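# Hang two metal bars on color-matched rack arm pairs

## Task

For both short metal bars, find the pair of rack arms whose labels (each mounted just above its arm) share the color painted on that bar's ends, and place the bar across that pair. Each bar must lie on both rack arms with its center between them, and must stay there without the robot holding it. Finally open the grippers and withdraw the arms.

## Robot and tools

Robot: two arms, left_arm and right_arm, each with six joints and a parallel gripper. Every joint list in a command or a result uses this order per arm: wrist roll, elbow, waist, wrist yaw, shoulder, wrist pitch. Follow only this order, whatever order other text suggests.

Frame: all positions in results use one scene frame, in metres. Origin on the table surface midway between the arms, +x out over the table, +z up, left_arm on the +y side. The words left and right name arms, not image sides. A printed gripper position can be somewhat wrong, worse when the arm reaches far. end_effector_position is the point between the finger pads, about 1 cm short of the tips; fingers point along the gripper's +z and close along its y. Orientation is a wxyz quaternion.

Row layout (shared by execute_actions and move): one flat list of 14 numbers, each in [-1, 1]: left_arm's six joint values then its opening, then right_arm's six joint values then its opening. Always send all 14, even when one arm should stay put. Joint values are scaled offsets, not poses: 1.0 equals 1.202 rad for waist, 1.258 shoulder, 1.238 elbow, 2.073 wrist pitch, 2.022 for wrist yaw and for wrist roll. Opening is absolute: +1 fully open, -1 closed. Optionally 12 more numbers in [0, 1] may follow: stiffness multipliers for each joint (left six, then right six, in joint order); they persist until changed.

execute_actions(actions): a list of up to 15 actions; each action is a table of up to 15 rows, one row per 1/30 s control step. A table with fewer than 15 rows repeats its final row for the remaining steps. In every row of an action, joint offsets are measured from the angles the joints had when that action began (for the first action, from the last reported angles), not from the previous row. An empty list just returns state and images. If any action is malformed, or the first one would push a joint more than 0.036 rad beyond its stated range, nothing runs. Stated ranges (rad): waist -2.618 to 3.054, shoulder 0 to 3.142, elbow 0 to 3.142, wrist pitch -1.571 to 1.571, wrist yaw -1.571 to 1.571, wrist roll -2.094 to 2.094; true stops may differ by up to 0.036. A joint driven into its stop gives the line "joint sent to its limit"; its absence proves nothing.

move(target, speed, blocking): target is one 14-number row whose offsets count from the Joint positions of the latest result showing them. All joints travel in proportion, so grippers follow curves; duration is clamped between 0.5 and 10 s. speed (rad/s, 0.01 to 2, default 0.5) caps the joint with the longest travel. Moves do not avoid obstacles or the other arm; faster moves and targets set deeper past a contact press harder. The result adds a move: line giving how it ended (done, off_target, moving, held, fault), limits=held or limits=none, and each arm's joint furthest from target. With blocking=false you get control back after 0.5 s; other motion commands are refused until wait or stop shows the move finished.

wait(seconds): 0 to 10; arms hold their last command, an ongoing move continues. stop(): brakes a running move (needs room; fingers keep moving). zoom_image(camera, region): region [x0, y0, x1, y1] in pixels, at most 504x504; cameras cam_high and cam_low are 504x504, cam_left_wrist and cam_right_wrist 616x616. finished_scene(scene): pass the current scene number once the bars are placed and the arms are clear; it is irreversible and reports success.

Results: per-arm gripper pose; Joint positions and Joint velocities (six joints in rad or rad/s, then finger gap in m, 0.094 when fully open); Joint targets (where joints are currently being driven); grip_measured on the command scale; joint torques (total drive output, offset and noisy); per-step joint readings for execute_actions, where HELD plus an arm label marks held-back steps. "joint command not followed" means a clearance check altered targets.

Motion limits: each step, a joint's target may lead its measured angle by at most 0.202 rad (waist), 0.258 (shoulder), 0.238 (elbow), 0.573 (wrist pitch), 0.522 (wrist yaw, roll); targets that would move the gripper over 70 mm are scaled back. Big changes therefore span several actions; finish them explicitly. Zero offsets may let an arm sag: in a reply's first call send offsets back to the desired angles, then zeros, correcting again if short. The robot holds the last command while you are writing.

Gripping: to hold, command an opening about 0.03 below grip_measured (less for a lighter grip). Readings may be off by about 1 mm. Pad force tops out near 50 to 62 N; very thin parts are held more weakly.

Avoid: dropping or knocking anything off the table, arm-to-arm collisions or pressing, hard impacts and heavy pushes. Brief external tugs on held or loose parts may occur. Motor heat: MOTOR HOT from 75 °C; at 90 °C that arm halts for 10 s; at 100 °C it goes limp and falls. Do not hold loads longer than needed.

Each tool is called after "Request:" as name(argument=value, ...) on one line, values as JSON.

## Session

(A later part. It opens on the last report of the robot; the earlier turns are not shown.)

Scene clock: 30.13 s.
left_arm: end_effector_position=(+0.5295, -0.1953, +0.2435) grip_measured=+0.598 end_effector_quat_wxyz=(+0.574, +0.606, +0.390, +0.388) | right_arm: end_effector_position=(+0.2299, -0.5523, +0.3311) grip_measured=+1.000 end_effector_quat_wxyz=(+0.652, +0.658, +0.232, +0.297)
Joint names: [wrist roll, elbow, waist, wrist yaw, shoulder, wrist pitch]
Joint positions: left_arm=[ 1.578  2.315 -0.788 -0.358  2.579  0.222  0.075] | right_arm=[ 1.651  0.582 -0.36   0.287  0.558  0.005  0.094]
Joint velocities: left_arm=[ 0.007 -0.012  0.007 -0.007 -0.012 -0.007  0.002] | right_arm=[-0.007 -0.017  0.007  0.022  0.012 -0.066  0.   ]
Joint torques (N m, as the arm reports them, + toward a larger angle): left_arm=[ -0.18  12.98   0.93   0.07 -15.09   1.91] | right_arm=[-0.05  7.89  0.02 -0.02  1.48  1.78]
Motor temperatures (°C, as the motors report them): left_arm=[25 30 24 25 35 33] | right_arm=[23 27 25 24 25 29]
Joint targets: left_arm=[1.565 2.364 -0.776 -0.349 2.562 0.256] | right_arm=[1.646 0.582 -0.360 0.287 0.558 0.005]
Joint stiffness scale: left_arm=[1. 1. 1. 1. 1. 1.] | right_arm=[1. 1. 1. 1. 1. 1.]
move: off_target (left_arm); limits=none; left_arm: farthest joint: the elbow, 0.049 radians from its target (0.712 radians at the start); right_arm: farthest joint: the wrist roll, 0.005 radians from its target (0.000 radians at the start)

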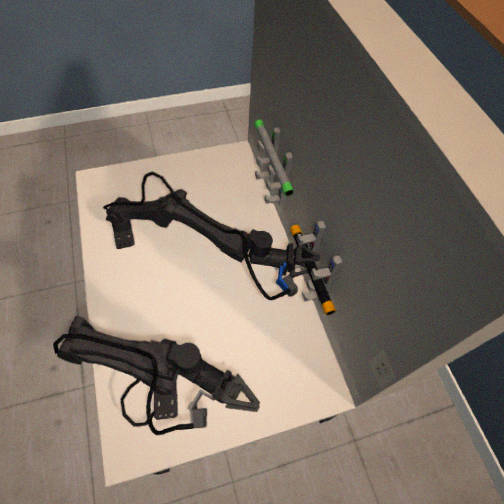

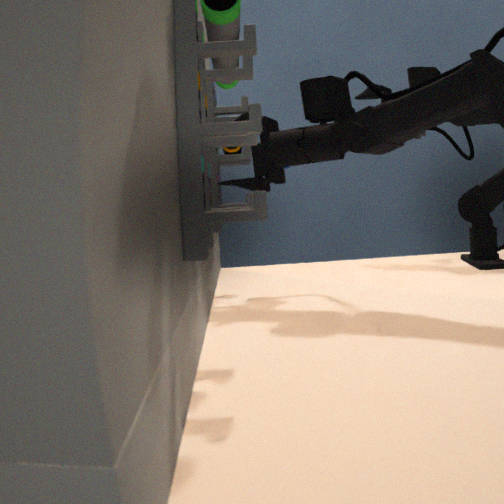

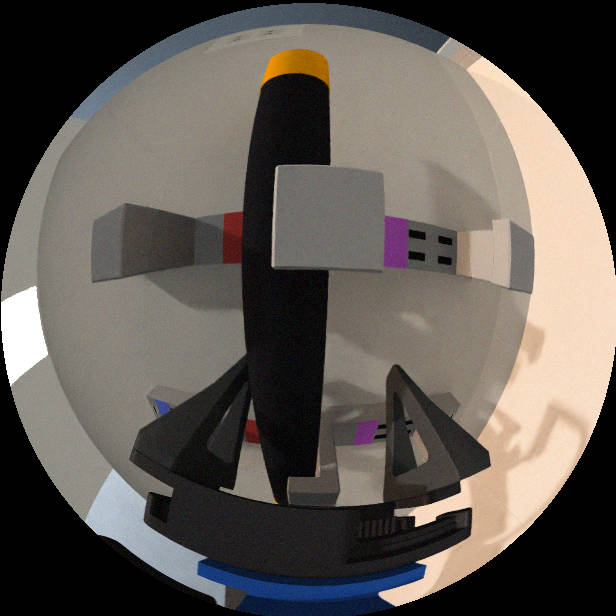

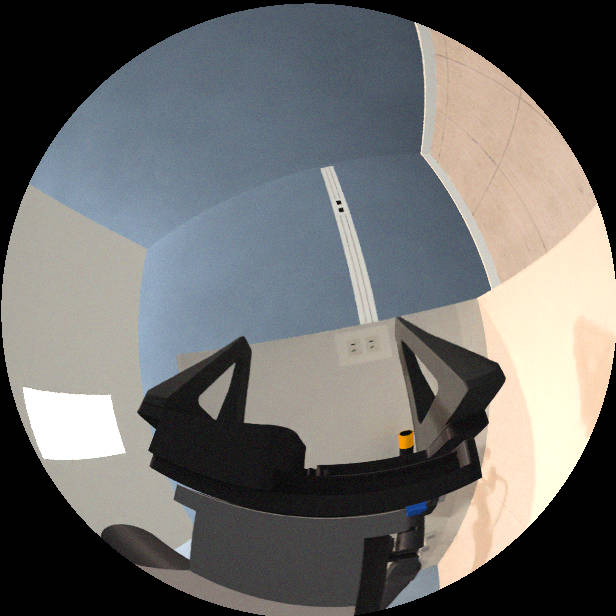

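Request:
execute_actions(actions=[[[-0.005,0.055,0.018,0,-0.015,0.04,0.3,0,0,0,0,0,0,1]],[[-0.005,0.03,0,0,-0.015,0.01,-0.45,0,0,0,0,0,0,1]],[[-0.005,0.03,0,0,-0.015,0.01,-0.45,0,0,0,0,0,0,1]]])

Request:
execute_actions(actions=[[[-0.005,0.075,0,0,-0.03,0.02,-0.45,0,0,0,0,0,0,1]]])

Scene clock: 32.03 s.
left_arm: end_effector_position=(+0.5309, -0.1939, +0.2549) grip_measured=-0.222 end_effector_quat_wxyz=(+0.597, +0.579, +0.407, +0.379) | right_arm: end_effector_position=(+0.2299, -0.5523, +0.3311) grip_measured=+1.000 end_effector_quat_wxyz=(+0.651, +0.659, +0.227, +0.301)
Joint names: [wrist roll, elbow, waist, wrist yaw, shoulder, wrist pitch]
Joint positions: left_arm=[ 1.524  2.33  -0.788 -0.372  2.584  0.253  0.037] | right_arm=[ 1.664  0.582 -0.36   0.287  0.558  0.005  0.094]
Joint velocities: left_arm=[ 0.081 -0.012  0.012  0.037 -0.027 -0.007  0.001] | right_arm=[ 0.022 -0.002 -0.027 -0.037  0.007 -0.037  0.   ]
Joint torques (N m, as the arm reports them, + toward a larger angle): left_arm=[ -0.02  11.69  -0.02   0.04 -15.31   1.77] | right_arm=[-0.04  7.89  0.01 -0.02  1.48  1.78]
Motor temperatures (°C, as the motors report them): left_arm=[25 30 24 25 36 33] | right_arm=[23 27 25 24 25 29]
Joint targets: left_arm=[1.521 2.367 -0.788 -0.371 2.565 0.273] | right_arm=[1.660 0.582 -0.360 0.287 0.558 0.005]
Joint stiffness scale: left_arm=[1. 1. 1. 1. 1. 1.] | right_arm=[1. 1. 1. 1. 1. 1.]
Step readings (joint positions; steps 1 to 15: 1st action; 16 to 30: 2nd action; 31 to 45: 3rd action):
0: left_arm=[1.578 2.315 -0.788 -0.358 2.579 0.222] | right_arm=[1.651 0.582 -0.360 0.287 0.558 0.005]
1: left_arm=[1.578 2.318 -0.787 -0.358 2.580 0.225] | right_arm=[1.651 0.582 -0.360 0.287 0.558 0.005]
2: left_arm=[1.578 2.323 -0.787 -0.358 2.581 0.227] | right_arm=[1.652 0.582 -0.360 0.287 0.558 0.005]
4: left_arm=[1.576 2.330 -0.787 -0.357 2.581 0.232] | right_arm=[1.653 0.582 -0.360 0.287 0.558 0.005]
8: left_arm=[1.575 2.330 -0.787 -0.357 2.581 0.234] | right_arm=[1.654 0.582 -0.360 0.287 0.558 0.005]
15: left_arm=[1.575 2.330 -0.787 -0.357 2.581 0.234] | right_arm=[1.655 0.582 -0.360 0.287 0.558 0.005]
16: left_arm=[1.575 2.330 -0.787 -0.357 2.581 0.232] | right_arm=[1.656 0.582 -0.360 0.287 0.558 0.005]
17: left_arm=[1.576 2.330 -0.787 -0.357 2.581 0.234] | right_arm=[1.657 0.582 -0.360 0.287 0.558 0.005]
19: left_arm=[1.535 2.330 -0.788 -0.370 2.584 0.252] | right_arm=[1.658 0.582 -0.360 0.287 0.558 0.005]
23: left_arm=[1.531 2.330 -0.788 -0.371 2.584 0.252] | right_arm=[1.659 0.582 -0.360 0.287 0.558 0.005]
30: left_arm=[1.531 2.330 -0.788 -0.371 2.584 0.252] | right_arm=[1.659 0.582 -0.360 0.287 0.558 0.005]
31: left_arm=[1.526 2.330 -0.788 -0.372 2.584 0.253] | right_arm=[1.660 0.582 -0.360 0.287 0.558 0.005]
32: left_arm=[1.524 2.330 -0.788 -0.372 2.584 0.253] | right_arm=[1.661 0.582 -0.360 0.287 0.558 0.005]
34: left_arm=[1.524 2.330 -0.788 -0.372 2.584 0.253] | right_arm=[1.662 0.582 -0.360 0.287 0.558 0.005]
38: left_arm=[1.524 2.330 -0.788 -0.372 2.584 0.253] | right_arm=[1.663 0.582 -0.360 0.287 0.558 0.005]
45: Joint positions above

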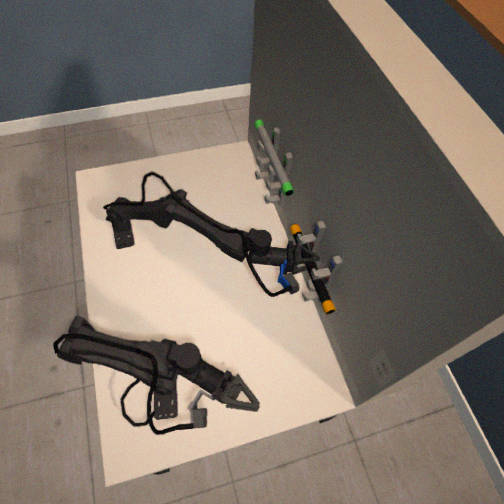

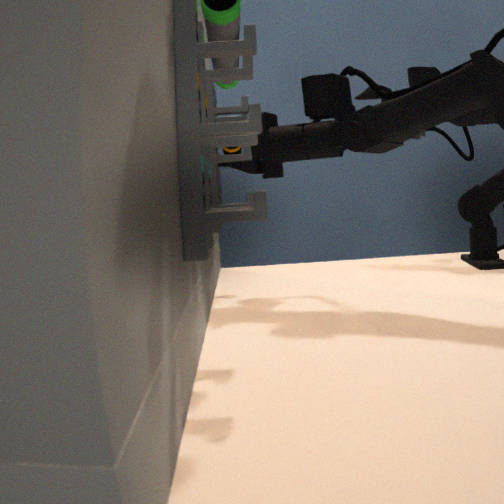

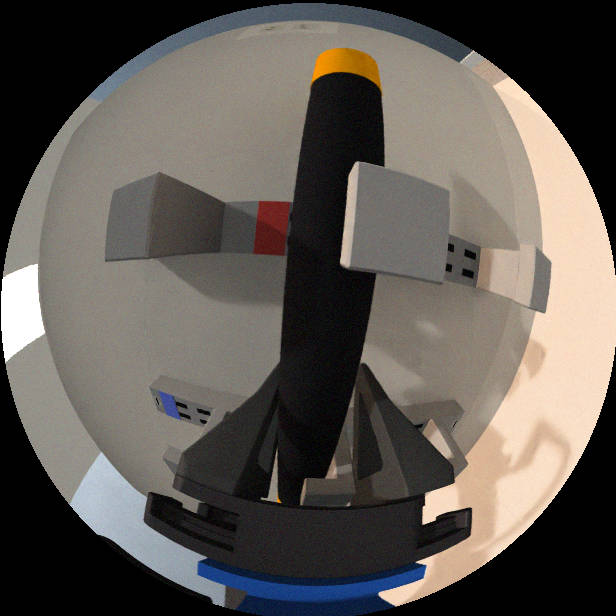

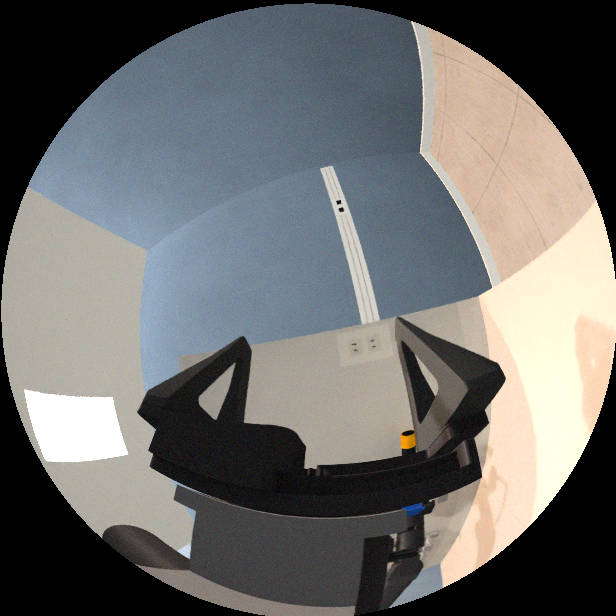

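Scene clock: 32.53 s.
left_arm: end_effector_position=(+0.5314, -0.1933, +0.2565) grip_measured=-0.222 end_effector_quat_wxyz=(+0.596, +0.577, +0.412, +0.378) | right_arm: end_effector_position=(+0.2299, -0.5523, +0.3311) grip_measured=+1.000 end_effector_quat_wxyz=(+0.650, +0.660, +0.226, +0.302)
Joint names: [wrist roll, elbow, waist, wrist yaw, shoulder, wrist pitch]
Joint positions: left_arm=[ 1.515  2.346 -0.789 -0.38   2.586  0.236  0.037] | right_arm=[ 1.668  0.582 -0.36   0.287  0.558  0.005  0.094]
Joint velocities: left_arm=[ 0.022 -0.012 -0.012 -0.022 -0.002 -0.037 -0.001] | right_arm=[-0.051  0.002  0.002 -0.066 -0.002 -0.007  0.   ]
Joint torques (N m, as the arm reports them, + toward a larger angle): left_arm=[  0.    15.59   0.05   0.09 -16.93   2.11] | right_arm=[-0.05  7.9   0.01 -0.02  1.48  1.79]
Motor temperatures (°C, as the motors report them): left_arm=[25 30 24 25 37 34] | right_arm=[23 27 25 24 25 29]
Joint targets: left_arm=[1.513 2.423 -0.789 -0.372 2.546 0.294] | right_arm=[1.664 0.582 -0.360 0.287 0.558 0.005]
Joint stiffness scale: left_arm=[1. 1. 1. 1. 1. 1.] | right_arm=[1. 1. 1. 1. 1. 1.]
Step readings (joint positions):
0: left_arm=[1.524 2.330 -0.788 -0.372 2.584 0.253] | right_arm=[1.664 0.582 -0.360 0.287 0.558 0.005]
1: left_arm=[1.522 2.335 -0.788 -0.374 2.584 0.251] | right_arm=[1.665 0.582 -0.360 0.287 0.558 0.005]
2: left_arm=[1.519 2.340 -0.789 -0.377 2.585 0.245] | right_arm=[1.665 0.582 -0.360 0.287 0.558 0.005]
4: left_arm=[1.517 2.344 -0.789 -0.379 2.586 0.239] | right_arm=[1.667 0.582 -0.360 0.287 0.558 0.005]
8: left_arm=[1.516 2.346 -0.789 -0.380 2.586 0.236] | right_arm=[1.668 0.582 -0.360 0.287 0.558 0.005]
15: Joint positions above

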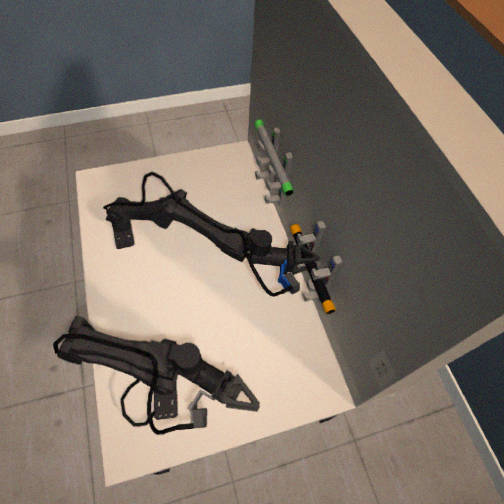

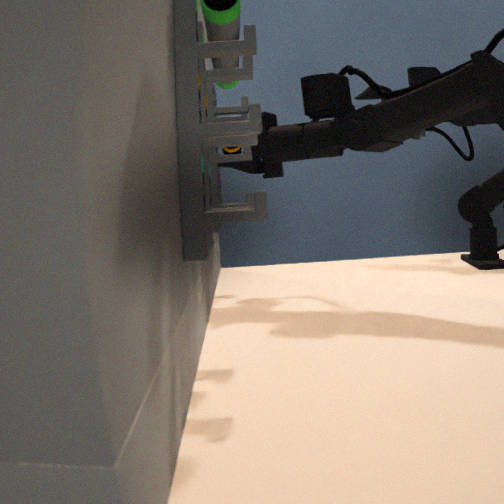

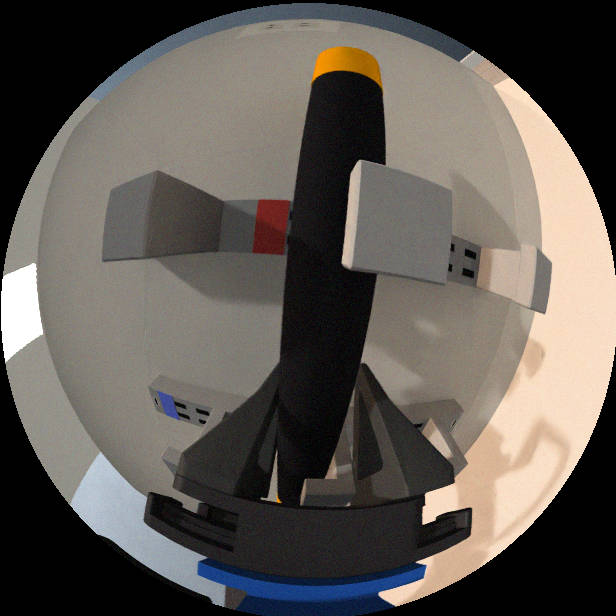

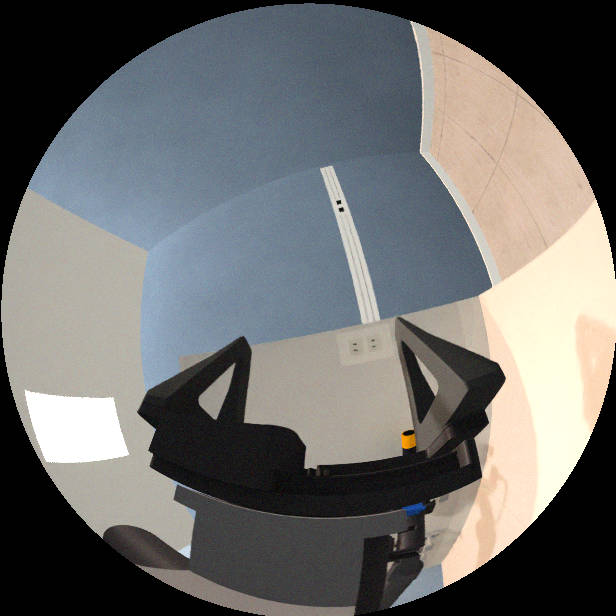

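Request:
move(target=[0.02,0,0,0,-0.02,0,0.6,0,0,0,0,0,0,1])

Request:
move(target=[0,-0.57,-0.035,-0.01,-0.335,0.16,0.6,0,0,0,0,0,0,1], speed=0.4)

Request:
move(target=[0,0.02,0,-0.135,-0.02,0.01,0.6,0,0,0,0,0,0,1])

Scene clock: 34.40 s.
left_arm: end_effector_position=(+0.5311, -0.1964, +0.2421) grip_measured=+0.598 end_effector_quat_wxyz=(+0.576, +0.597, +0.400, +0.389) | right_arm: end_effector_position=(+0.2299, -0.5523, +0.3311) grip_measured=+1.000 end_effector_quat_wxyz=(+0.649, +0.660, +0.224, +0.304)
Joint names: [wrist roll, elbow, waist, wrist yaw, shoulder, wrist pitch]
Joint positions: left_arm=[ 1.561  2.345 -0.793 -0.382  2.601  0.219  0.075] | right_arm=[ 1.673  0.582 -0.36   0.287  0.558  0.005  0.094]
Joint velocities: left_arm=[-0.051  0.007  0.007 -0.037 -0.007 -0.066 -0.001] | right_arm=[ 0.037 -0.002 -0.002 -0.007  0.007  0.11   0.   ]
Joint torques (N m, as the arm reports them, + toward a larger angle): left_arm=[ -0.08   8.25   0.35  -0.01 -16.96   1.73] | right_arm=[-0.05  7.89  0.01 -0.02  1.47  1.79]
Motor temperatures (°C, as the motors report them): left_arm=[25 31 24 25 38 34] | right_arm=[23 27 25 24 25 29]
Joint targets: left_arm=[1.556 2.346 -0.789 -0.379 2.561 0.236] | right_arm=[1.668 0.582 -0.360 0.287 0.558 0.005]
Joint stiffness scale: left_arm=[1. 1. 1. 1. 1. 1.] | right_arm=[1. 1. 1. 1. 1. 1.]
move: off_target (left_arm); limits=none; left_arm: farthest joint: the shoulder, 0.040 radians from its target (0.025 radians at the start); right_arm: farthest joint: the wrist roll, 0.005 radians from its target (0.000 radians at the start)

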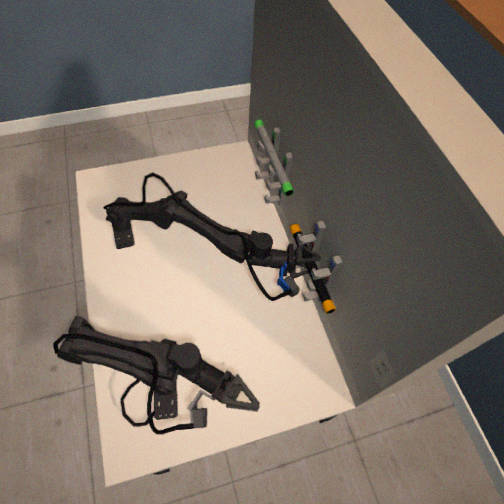

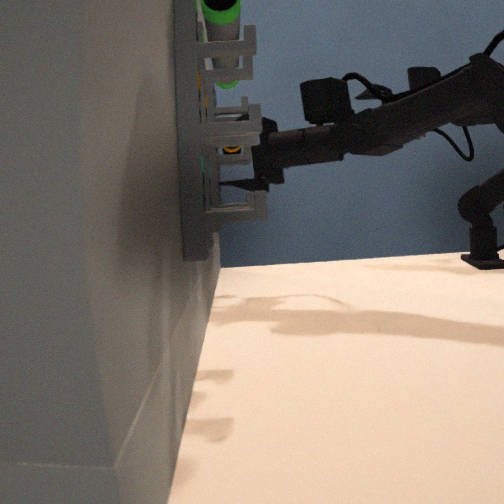

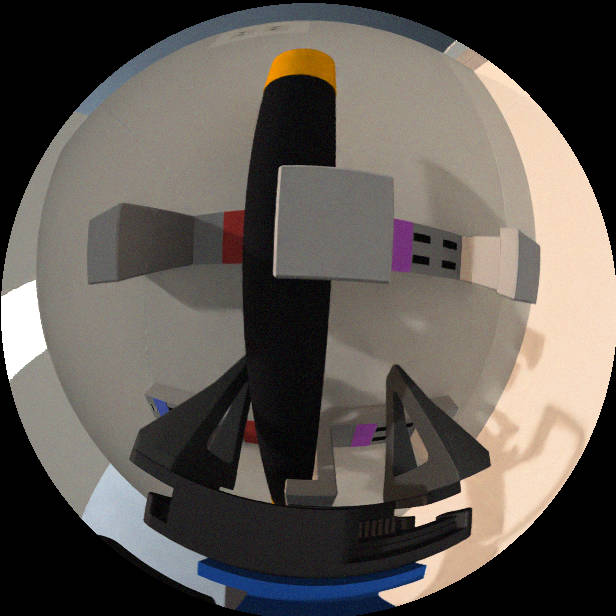

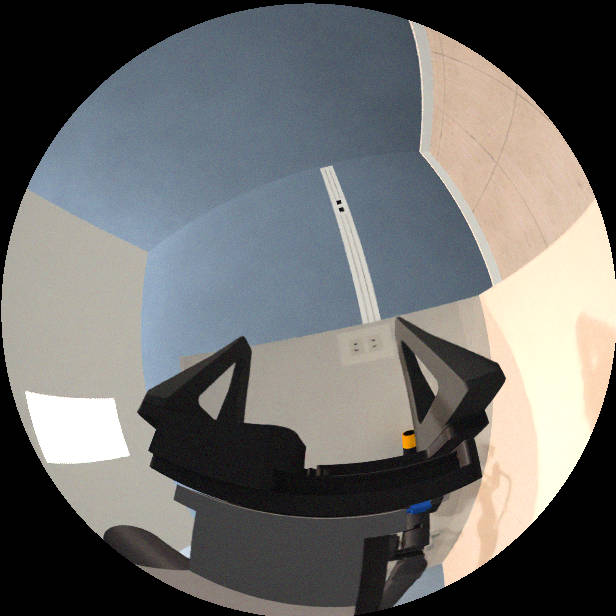

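Scene clock: 36.77 s.
left_arm: end_effector_position=(+0.4588, -0.1567, +0.2421) grip_measured=+0.598 end_effector_quat_wxyz=(+0.580, +0.604, +0.389, +0.384) | right_arm: end_effector_position=(+0.2299, -0.5523, +0.3311) grip_measured=+1.000 end_effector_quat_wxyz=(+0.648, +0.661, +0.223, +0.305)
Joint names: [wrist roll, elbow, waist, wrist yaw, shoulder, wrist pitch]
Joint positions: left_arm=[ 1.57   1.652 -0.828 -0.389  2.213  0.525  0.075] | right_arm=[ 1.677  0.582 -0.36   0.287  0.558  0.005  0.094]
Joint velocities: left_arm=[-0.037  0.002  0.002 -0.022 -0.017 -0.066  0.   ] | right_arm=[-0.007  0.007 -0.012 -0.037 -0.007 -0.037  0.   ]
Joint torques (N m, as the arm reports them, + toward a larger angle): left_arm=[ -0.15   6.71  -0.28  -0.14 -13.91   1.76] | right_arm=[-0.05  7.89  0.02 -0.02  1.48  1.78]
Motor temperatures (°C, as the motors report them): left_arm=[25 30 24 25 40 34] | right_arm=[23 27 25 24 25 29]
Joint targets: left_arm=[1.561 1.640 -0.835 -0.402 2.179 0.551] | right_arm=[1.673 0.582 -0.360 0.287 0.558 0.005]
Joint stiffness scale: left_arm=[1. 1. 1. 1. 1. 1.] | right_arm=[1. 1. 1. 1. 1. 1.]
move: off_target (left_arm); limits=none; left_arm: farthest joint: the shoulder, 0.034 radians from its target (0.421 radians at the start); right_arm: farthest joint: the wrist roll, 0.004 radians from its target (0.000 radians at the start)

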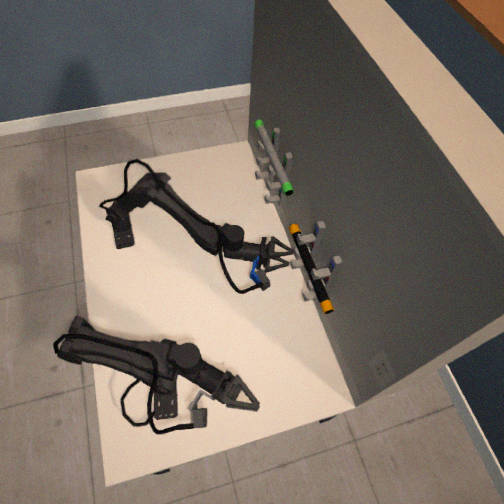

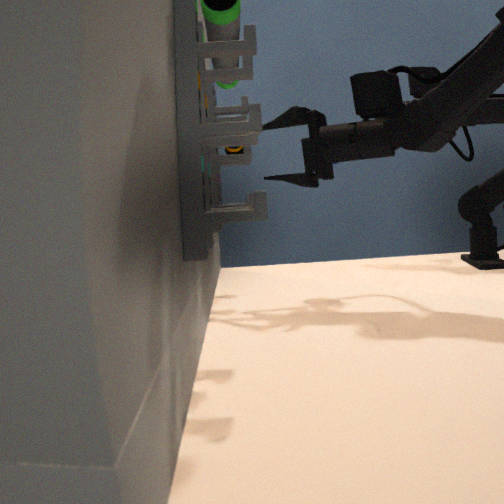

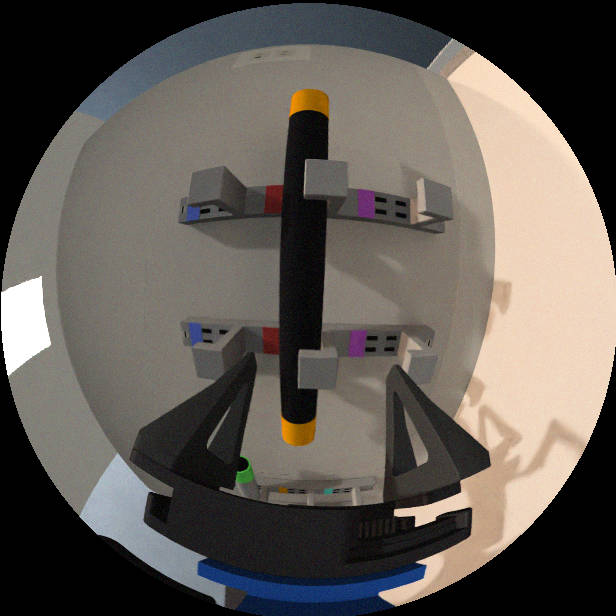

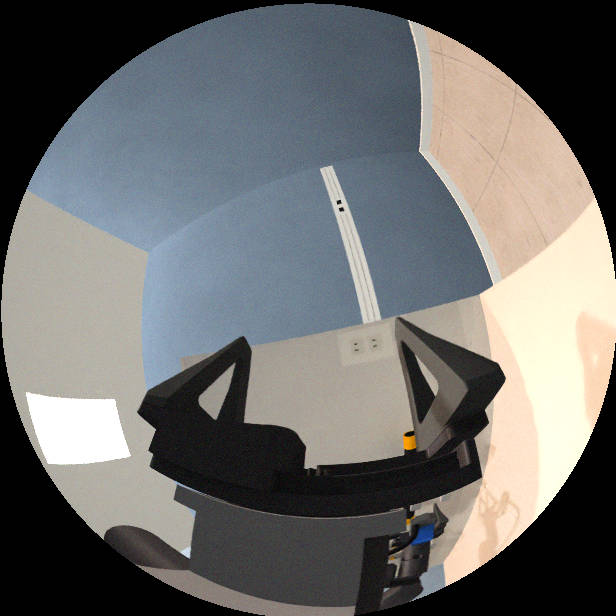

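Scene clock: 38.07 s.
left_arm: end_effector_position=(+0.4718, -0.1124, +0.2422) grip_measured=+0.598 end_effector_quat_wxyz=(+0.522, +0.552, +0.459, +0.460) | right_arm: end_effector_position=(+0.2299, -0.5523, +0.3311) grip_measured=+1.000 end_effector_quat_wxyz=(+0.648, +0.661, +0.222, +0.307)
Joint names: [wrist roll, elbow, waist, wrist yaw, shoulder, wrist pitch]
Joint positions: left_arm=[ 1.575  1.652 -0.828 -0.649  2.213  0.522  0.075] | right_arm=[ 1.681  0.582 -0.36   0.287  0.558  0.005  0.094]
Joint velocities: left_arm=[-0.022 -0.012 -0.002  0.037 -0.002 -0.022  0.   ] | right_arm=[-0.022 -0.012 -0.002 -0.066 -0.002  0.022  0.   ]
Joint torques (N m, as the arm reports them, + toward a larger angle): left_arm=[ -0.08  10.32   0.15  -0.15 -13.44   1.74] | right_arm=[-0.05  7.89  0.02 -0.02  1.48  1.79]
Motor temperatures (°C, as the motors report them): left_arm=[25 30 24 25 40 34] | right_arm=[23 27 25 24 25 29]
Joint targets: left_arm=[1.570 1.677 -0.828 -0.663 2.188 0.546] | right_arm=[1.677 0.582 -0.360 0.287 0.558 0.005]
Joint stiffness scale: left_arm=[1. 1. 1. 1. 1. 1.] | right_arm=[1. 1. 1. 1. 1. 1.]
move: off_target (left_arm); limits=none; left_arm: farthest joint: the shoulder, 0.025 radians from its target (0.025 radians at the start); right_arm: farthest joint: the wrist roll, 0.004 radians from its target (0.000 radians at the start)

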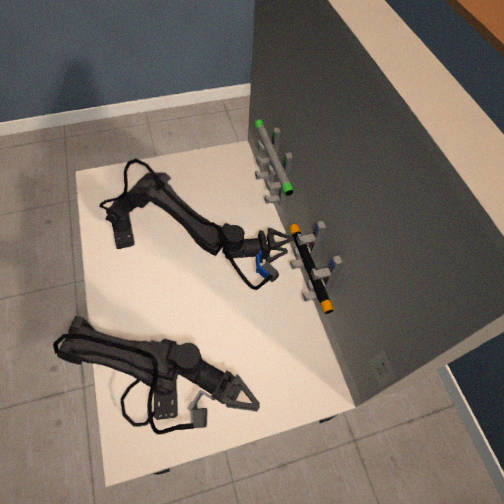

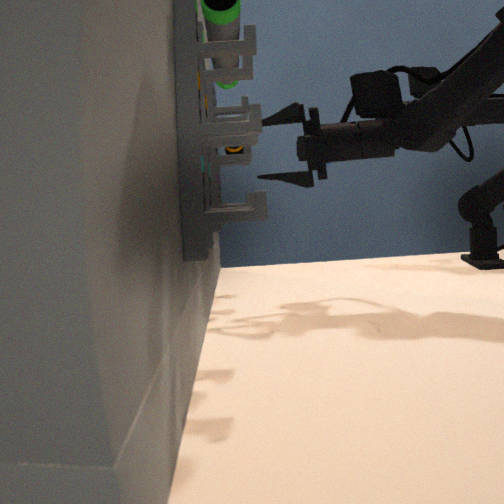

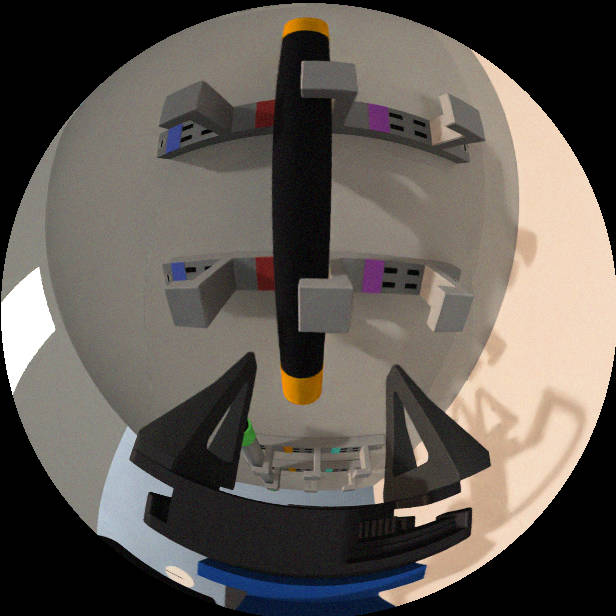

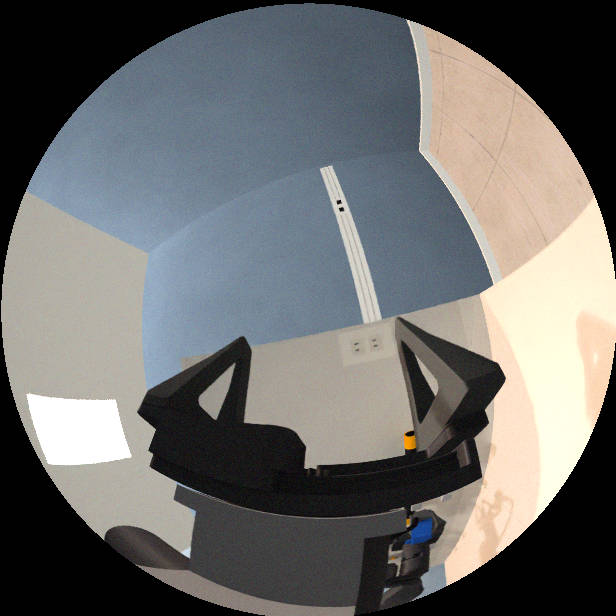

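Arm near y≈-.135; aim about -.10.

Request:
move(target=[-0.005,0.275,0.095,0.03,0.105,-0.045,0.6,0,0,0,0,0,0,1], speed=0.25)

Scene clock: 40.27 s.
left_arm: end_effector_position=(+0.5379, -0.0850, +0.2762) grip_measured=+0.598 end_effector_quat_wxyz=(+0.531, +0.514, +0.473, +0.480) | right_arm: end_effector_position=(+0.2299, -0.5523, +0.3311) grip_measured=+1.000 end_effector_quat_wxyz=(+0.647, +0.662, +0.220, +0.308)
Joint names: [wrist roll, elbow, waist, wrist yaw, shoulder, wrist pitch]
Joint positions: left_arm=[ 1.579  1.954 -0.717 -0.601  2.345  0.42   0.075] | right_arm=[ 1.686  0.582 -0.36   0.287  0.558  0.005  0.094]
Joint velocities: left_arm=[-0.007  0.002 -0.002 -0.037 -0.002 -0.022  0.001] | right_arm=[ 0.066 -0.012  0.017 -0.066  0.007  0.022  0.   ]
Joint torques (N m, as the arm reports them, + toward a larger angle): left_arm=[ -0.18  11.61   0.36   0.13 -12.59   1.6 ] | right_arm=[-0.05  7.89  0.   -0.02  1.49  1.78]
Motor temperatures (°C, as the motors report them): left_arm=[25 30 24 25 40 34] | right_arm=[23 27 25 24 25 30]
Joint targets: left_arm=[1.565 1.993 -0.714 -0.588 2.345 0.428] | right_arm=[1.682 0.582 -0.360 0.287 0.558 0.005]
Joint stiffness scale: left_arm=[1. 1. 1. 1. 1. 1.] | right_arm=[1. 1. 1. 1. 1. 1.]
move: off_target (left_arm); limits=none; left_arm: farthest joint: the elbow, 0.038 radians from its target (0.340 radians at the start); right_arm: farthest joint: the wrist roll, 0.005 radians from its target (0.000 radians at the start)

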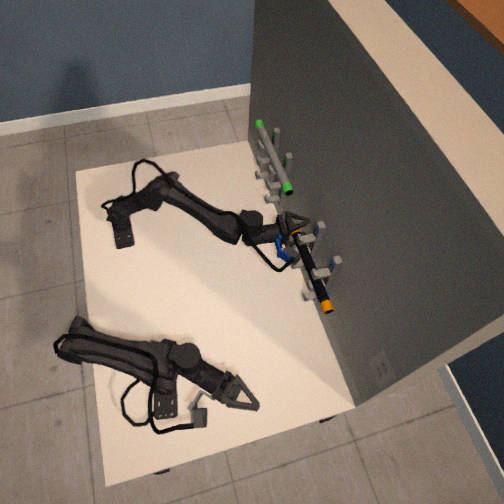

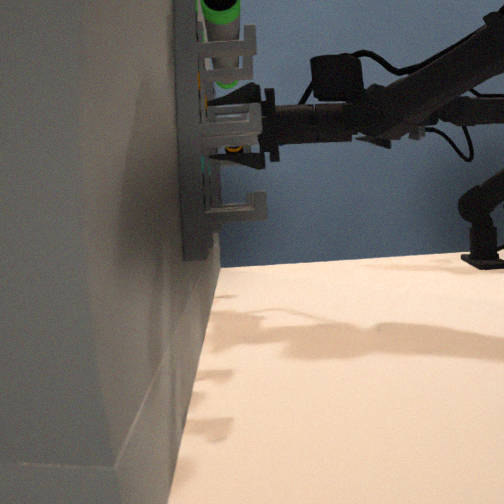

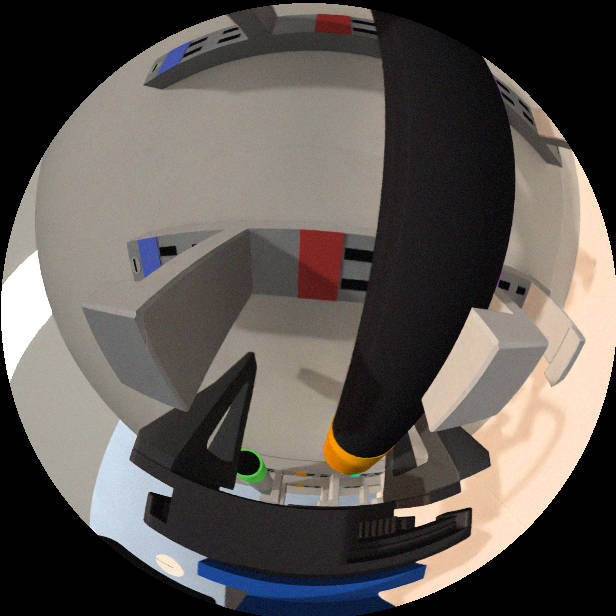

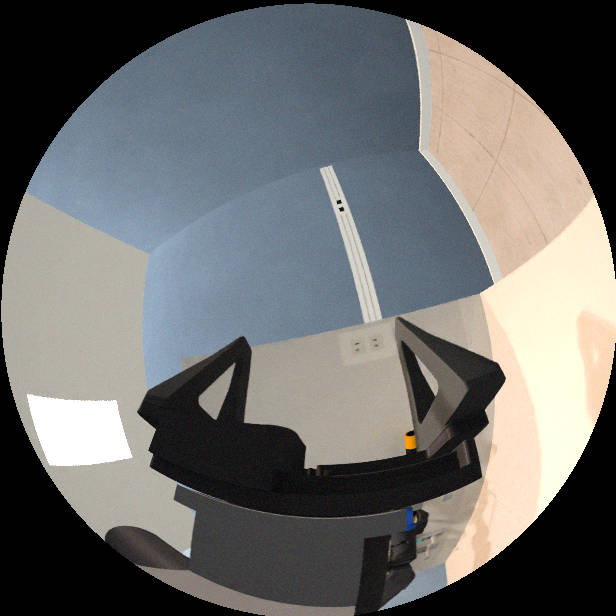

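Request:
execute_actions(actions=[[[-0.007,0.02,0,0.045,0.015,0,0.3,0,0,0,0,0,0,1]],[[-0.007,0.02,0,0,-0.015,0.01,-0.47,0,0,0,0,0,0,1]],[[-0.007,0.02,0,0,-0.015,0.01,-0.47,0,0,0,0,0,0,1]]])

Scene clock: 42.10 s.
left_arm: end_effector_position=(+0.5391, -0.1009, +0.2587) grip_measured=-0.437 end_effector_quat_wxyz=(+0.541, +0.540, +0.456, +0.456) | right_arm: end_effector_position=(+0.2299, -0.5523, +0.3311) grip_measured=+1.000 end_effector_quat_wxyz=(+0.645, +0.663, +0.216, +0.312)
Joint names: [wrist roll, elbow, waist, wrist yaw, shoulder, wrist pitch]
Joint positions: left_arm=[ 1.571  1.954 -0.717 -0.525  2.371  0.418  0.026] | right_arm=[ 1.699  0.582 -0.36   0.287  0.558  0.005  0.094]
Joint velocities: left_arm=[-0.022  0.012  0.017  0.037  0.002 -0.022 -0.   ] | right_arm=[ 0.037  0.002 -0.012 -0.081 -0.017 -0.081  0.   ]
Joint torques (N m, as the arm reports them, + toward a larger angle): left_arm=[ -0.14  10.37   0.17  -0.04 -14.1    1.77] | right_arm=[-0.05  7.89  0.02 -0.02  1.48  1.79]
Motor temperatures (°C, as the motors report them): left_arm=[25 30 24 25 40 34] | right_arm=[23 27 25 24 25 30]
Joint targets: left_arm=[1.558 1.979 -0.717 -0.525 2.352 0.439] | right_arm=[1.694 0.582 -0.360 0.287 0.558 0.005]
Joint stiffness scale: left_arm=[1. 1. 1. 1. 1. 1.] | right_arm=[1. 1. 1. 1. 1. 1.]
Step readings (joint positions; steps 1 to 15: 1st action; 16 to 30: 2nd action; 31 to 45: 3rd action):
0: left_arm=[1.579 1.954 -0.717 -0.601 2.345 0.420] | right_arm=[1.686 0.582 -0.360 0.287 0.558 0.005]
1: left_arm=[1.579 1.954 -0.717 -0.590 2.347 0.420] | right_arm=[1.687 0.582 -0.360 0.287 0.558 0.005]
2: left_arm=[1.579 1.954 -0.717 -0.578 2.348 0.420] | right_arm=[1.688 0.582 -0.360 0.287 0.558 0.005]
4: left_arm=[1.579 1.954 -0.717 -0.558 2.355 0.420] | right_arm=[1.688 0.582 -0.360 0.287 0.558 0.005]
8: left_arm=[1.579 1.954 -0.717 -0.537 2.369 0.412] | right_arm=[1.689 0.582 -0.360 0.287 0.558 0.005]
15: left_arm=[1.579 1.954 -0.717 -0.526 2.372 0.407] | right_arm=[1.690 0.582 -0.360 0.287 0.558 0.005]
16: left_arm=[1.579 1.954 -0.717 -0.525 2.372 0.407] | right_arm=[1.691 0.582 -0.360 0.287 0.558 0.005]
17: left_arm=[1.579 1.954 -0.717 -0.525 2.372 0.407] | right_arm=[1.692 0.582 -0.360 0.287 0.558 0.005]
19: left_arm=[1.574 1.954 -0.717 -0.525 2.372 0.419] | right_arm=[1.693 0.582 -0.360 0.287 0.558 0.005]
23: left_arm=[1.572 1.954 -0.717 -0.525 2.371 0.419] | right_arm=[1.694 0.582 -0.360 0.287 0.558 0.005]
30: left_arm=[1.572 1.954 -0.717 -0.525 2.371 0.418] | right_arm=[1.694 0.582 -0.360 0.287 0.558 0.005]
31: left_arm=[1.572 1.954 -0.717 -0.525 2.371 0.418] | right_arm=[1.695 0.582 -0.360 0.287 0.558 0.005]
32: left_arm=[1.571 1.954 -0.717 -0.525 2.371 0.418] | right_arm=[1.696 0.582 -0.360 0.287 0.558 0.005]
34: left_arm=[1.571 1.954 -0.717 -0.525 2.371 0.418] | right_arm=[1.697 0.582 -0.360 0.287 0.558 0.005]
38: left_arm=[1.571 1.954 -0.717 -0.525 2.371 0.418] | right_arm=[1.698 0.582 -0.360 0.287 0.558 0.005]
45: Joint positions above

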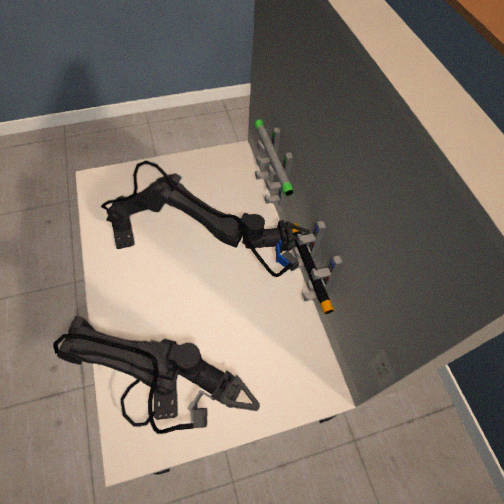

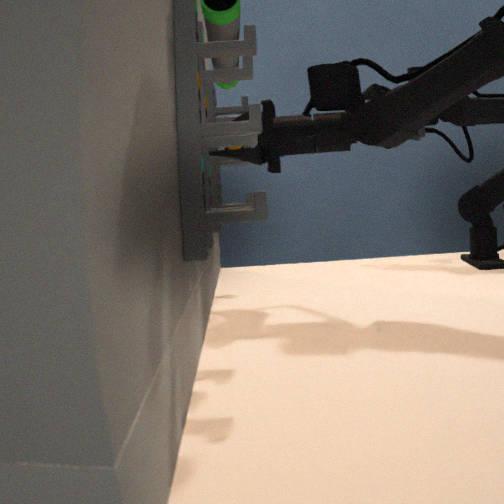

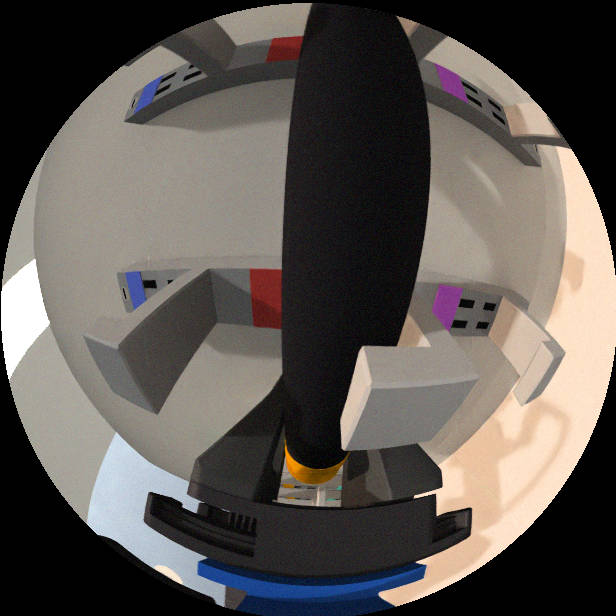

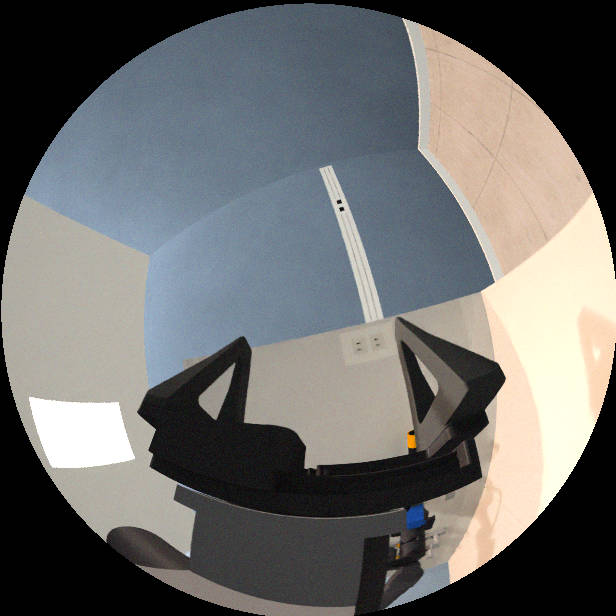

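Request:
execute_actions(actions=[[[-0.015,0.03,0,0,-0.06,0.028,-0.48,0,0,0,0,0,0,1]]])

Scene clock: 42.87 s.
left_arm: end_effector_position=(+0.5350, -0.0975, +0.2820) grip_measured=-0.437 end_effector_quat_wxyz=(+0.554, +0.527, +0.454, +0.458) | right_arm: end_effector_position=(+0.2299, -0.5523, +0.3311) grip_measured=+1.000 end_effector_quat_wxyz=(+0.645, +0.664, +0.214, +0.314)
Joint names: [wrist roll, elbow, waist, wrist yaw, shoulder, wrist pitch]
Joint positions: left_arm=[ 1.57   1.954 -0.717 -0.525  2.336  0.419  0.026] | right_arm=[ 1.703  0.582 -0.36   0.287  0.558  0.005  0.094]
Joint velocities: left_arm=[ 0.022 -0.002 -0.007 -0.022 -0.002  0.007 -0.   ] | right_arm=[-0.066 -0.002 -0.022  0.007  0.002  0.007  0.   ]
Joint torques (N m, as the arm reports them, + toward a larger angle): left_arm=[ -0.33  11.63   0.12   0.01 -15.54   2.05] | right_arm=[-0.06  7.89  0.01 -0.02  1.47  1.78]
Motor temperatures (°C, as the motors report them): left_arm=[25 30 24 25 41 34] | right_arm=[23 27 25 24 25 30]
Joint targets: left_arm=[1.541 1.992 -0.717 -0.525 2.295 0.476] | right_arm=[1.699 0.582 -0.360 0.287 0.558 0.005]
Joint stiffness scale: left_arm=[1. 1. 1. 1. 1. 1.] | right_arm=[1. 1. 1. 1. 1. 1.]
Step readings (joint positions):
0: left_arm=[1.571 1.954 -0.717 -0.525 2.371 0.418] | right_arm=[1.699 0.582 -0.360 0.287 0.558 0.005]
1: left_arm=[1.570 1.954 -0.717 -0.525 2.368 0.418] | right_arm=[1.699 0.582 -0.360 0.287 0.558 0.005]
2: left_arm=[1.570 1.954 -0.717 -0.525 2.365 0.416] | right_arm=[1.700 0.582 -0.360 0.287 0.558 0.005]
4: left_arm=[1.570 1.954 -0.717 -0.525 2.358 0.414] | right_arm=[1.701 0.582 -0.360 0.287 0.558 0.005]
8: left_arm=[1.570 1.954 -0.717 -0.525 2.341 0.416] | right_arm=[1.702 0.582 -0.360 0.287 0.558 0.005]
15: Joint positions above

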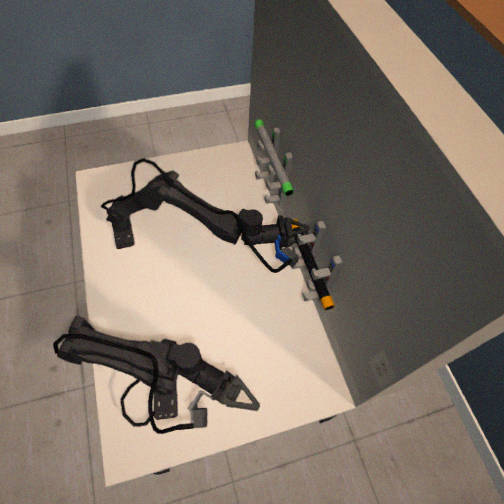

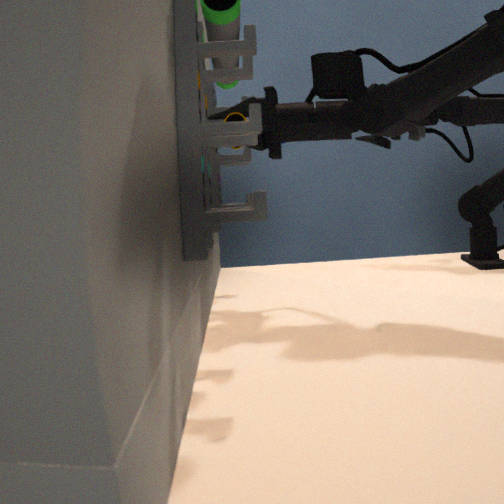

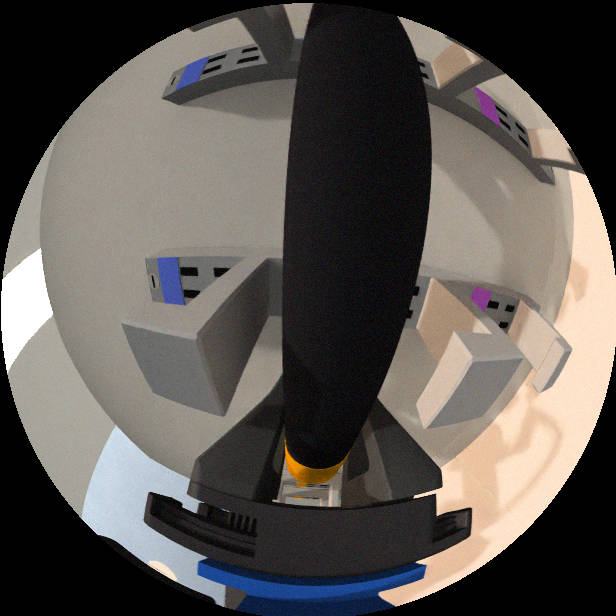

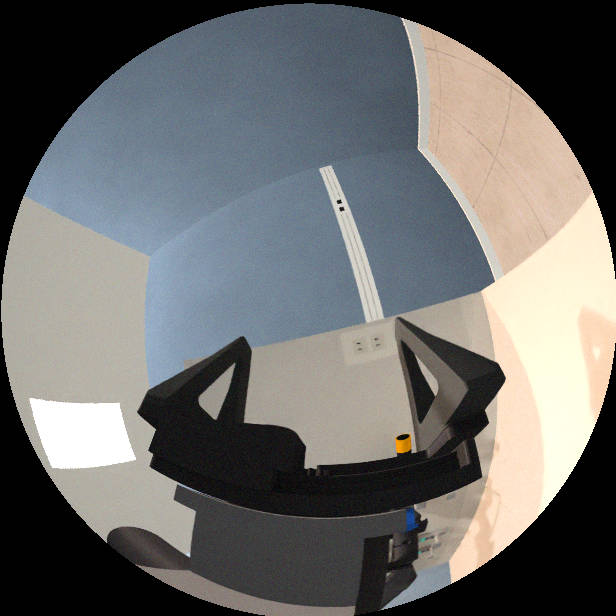

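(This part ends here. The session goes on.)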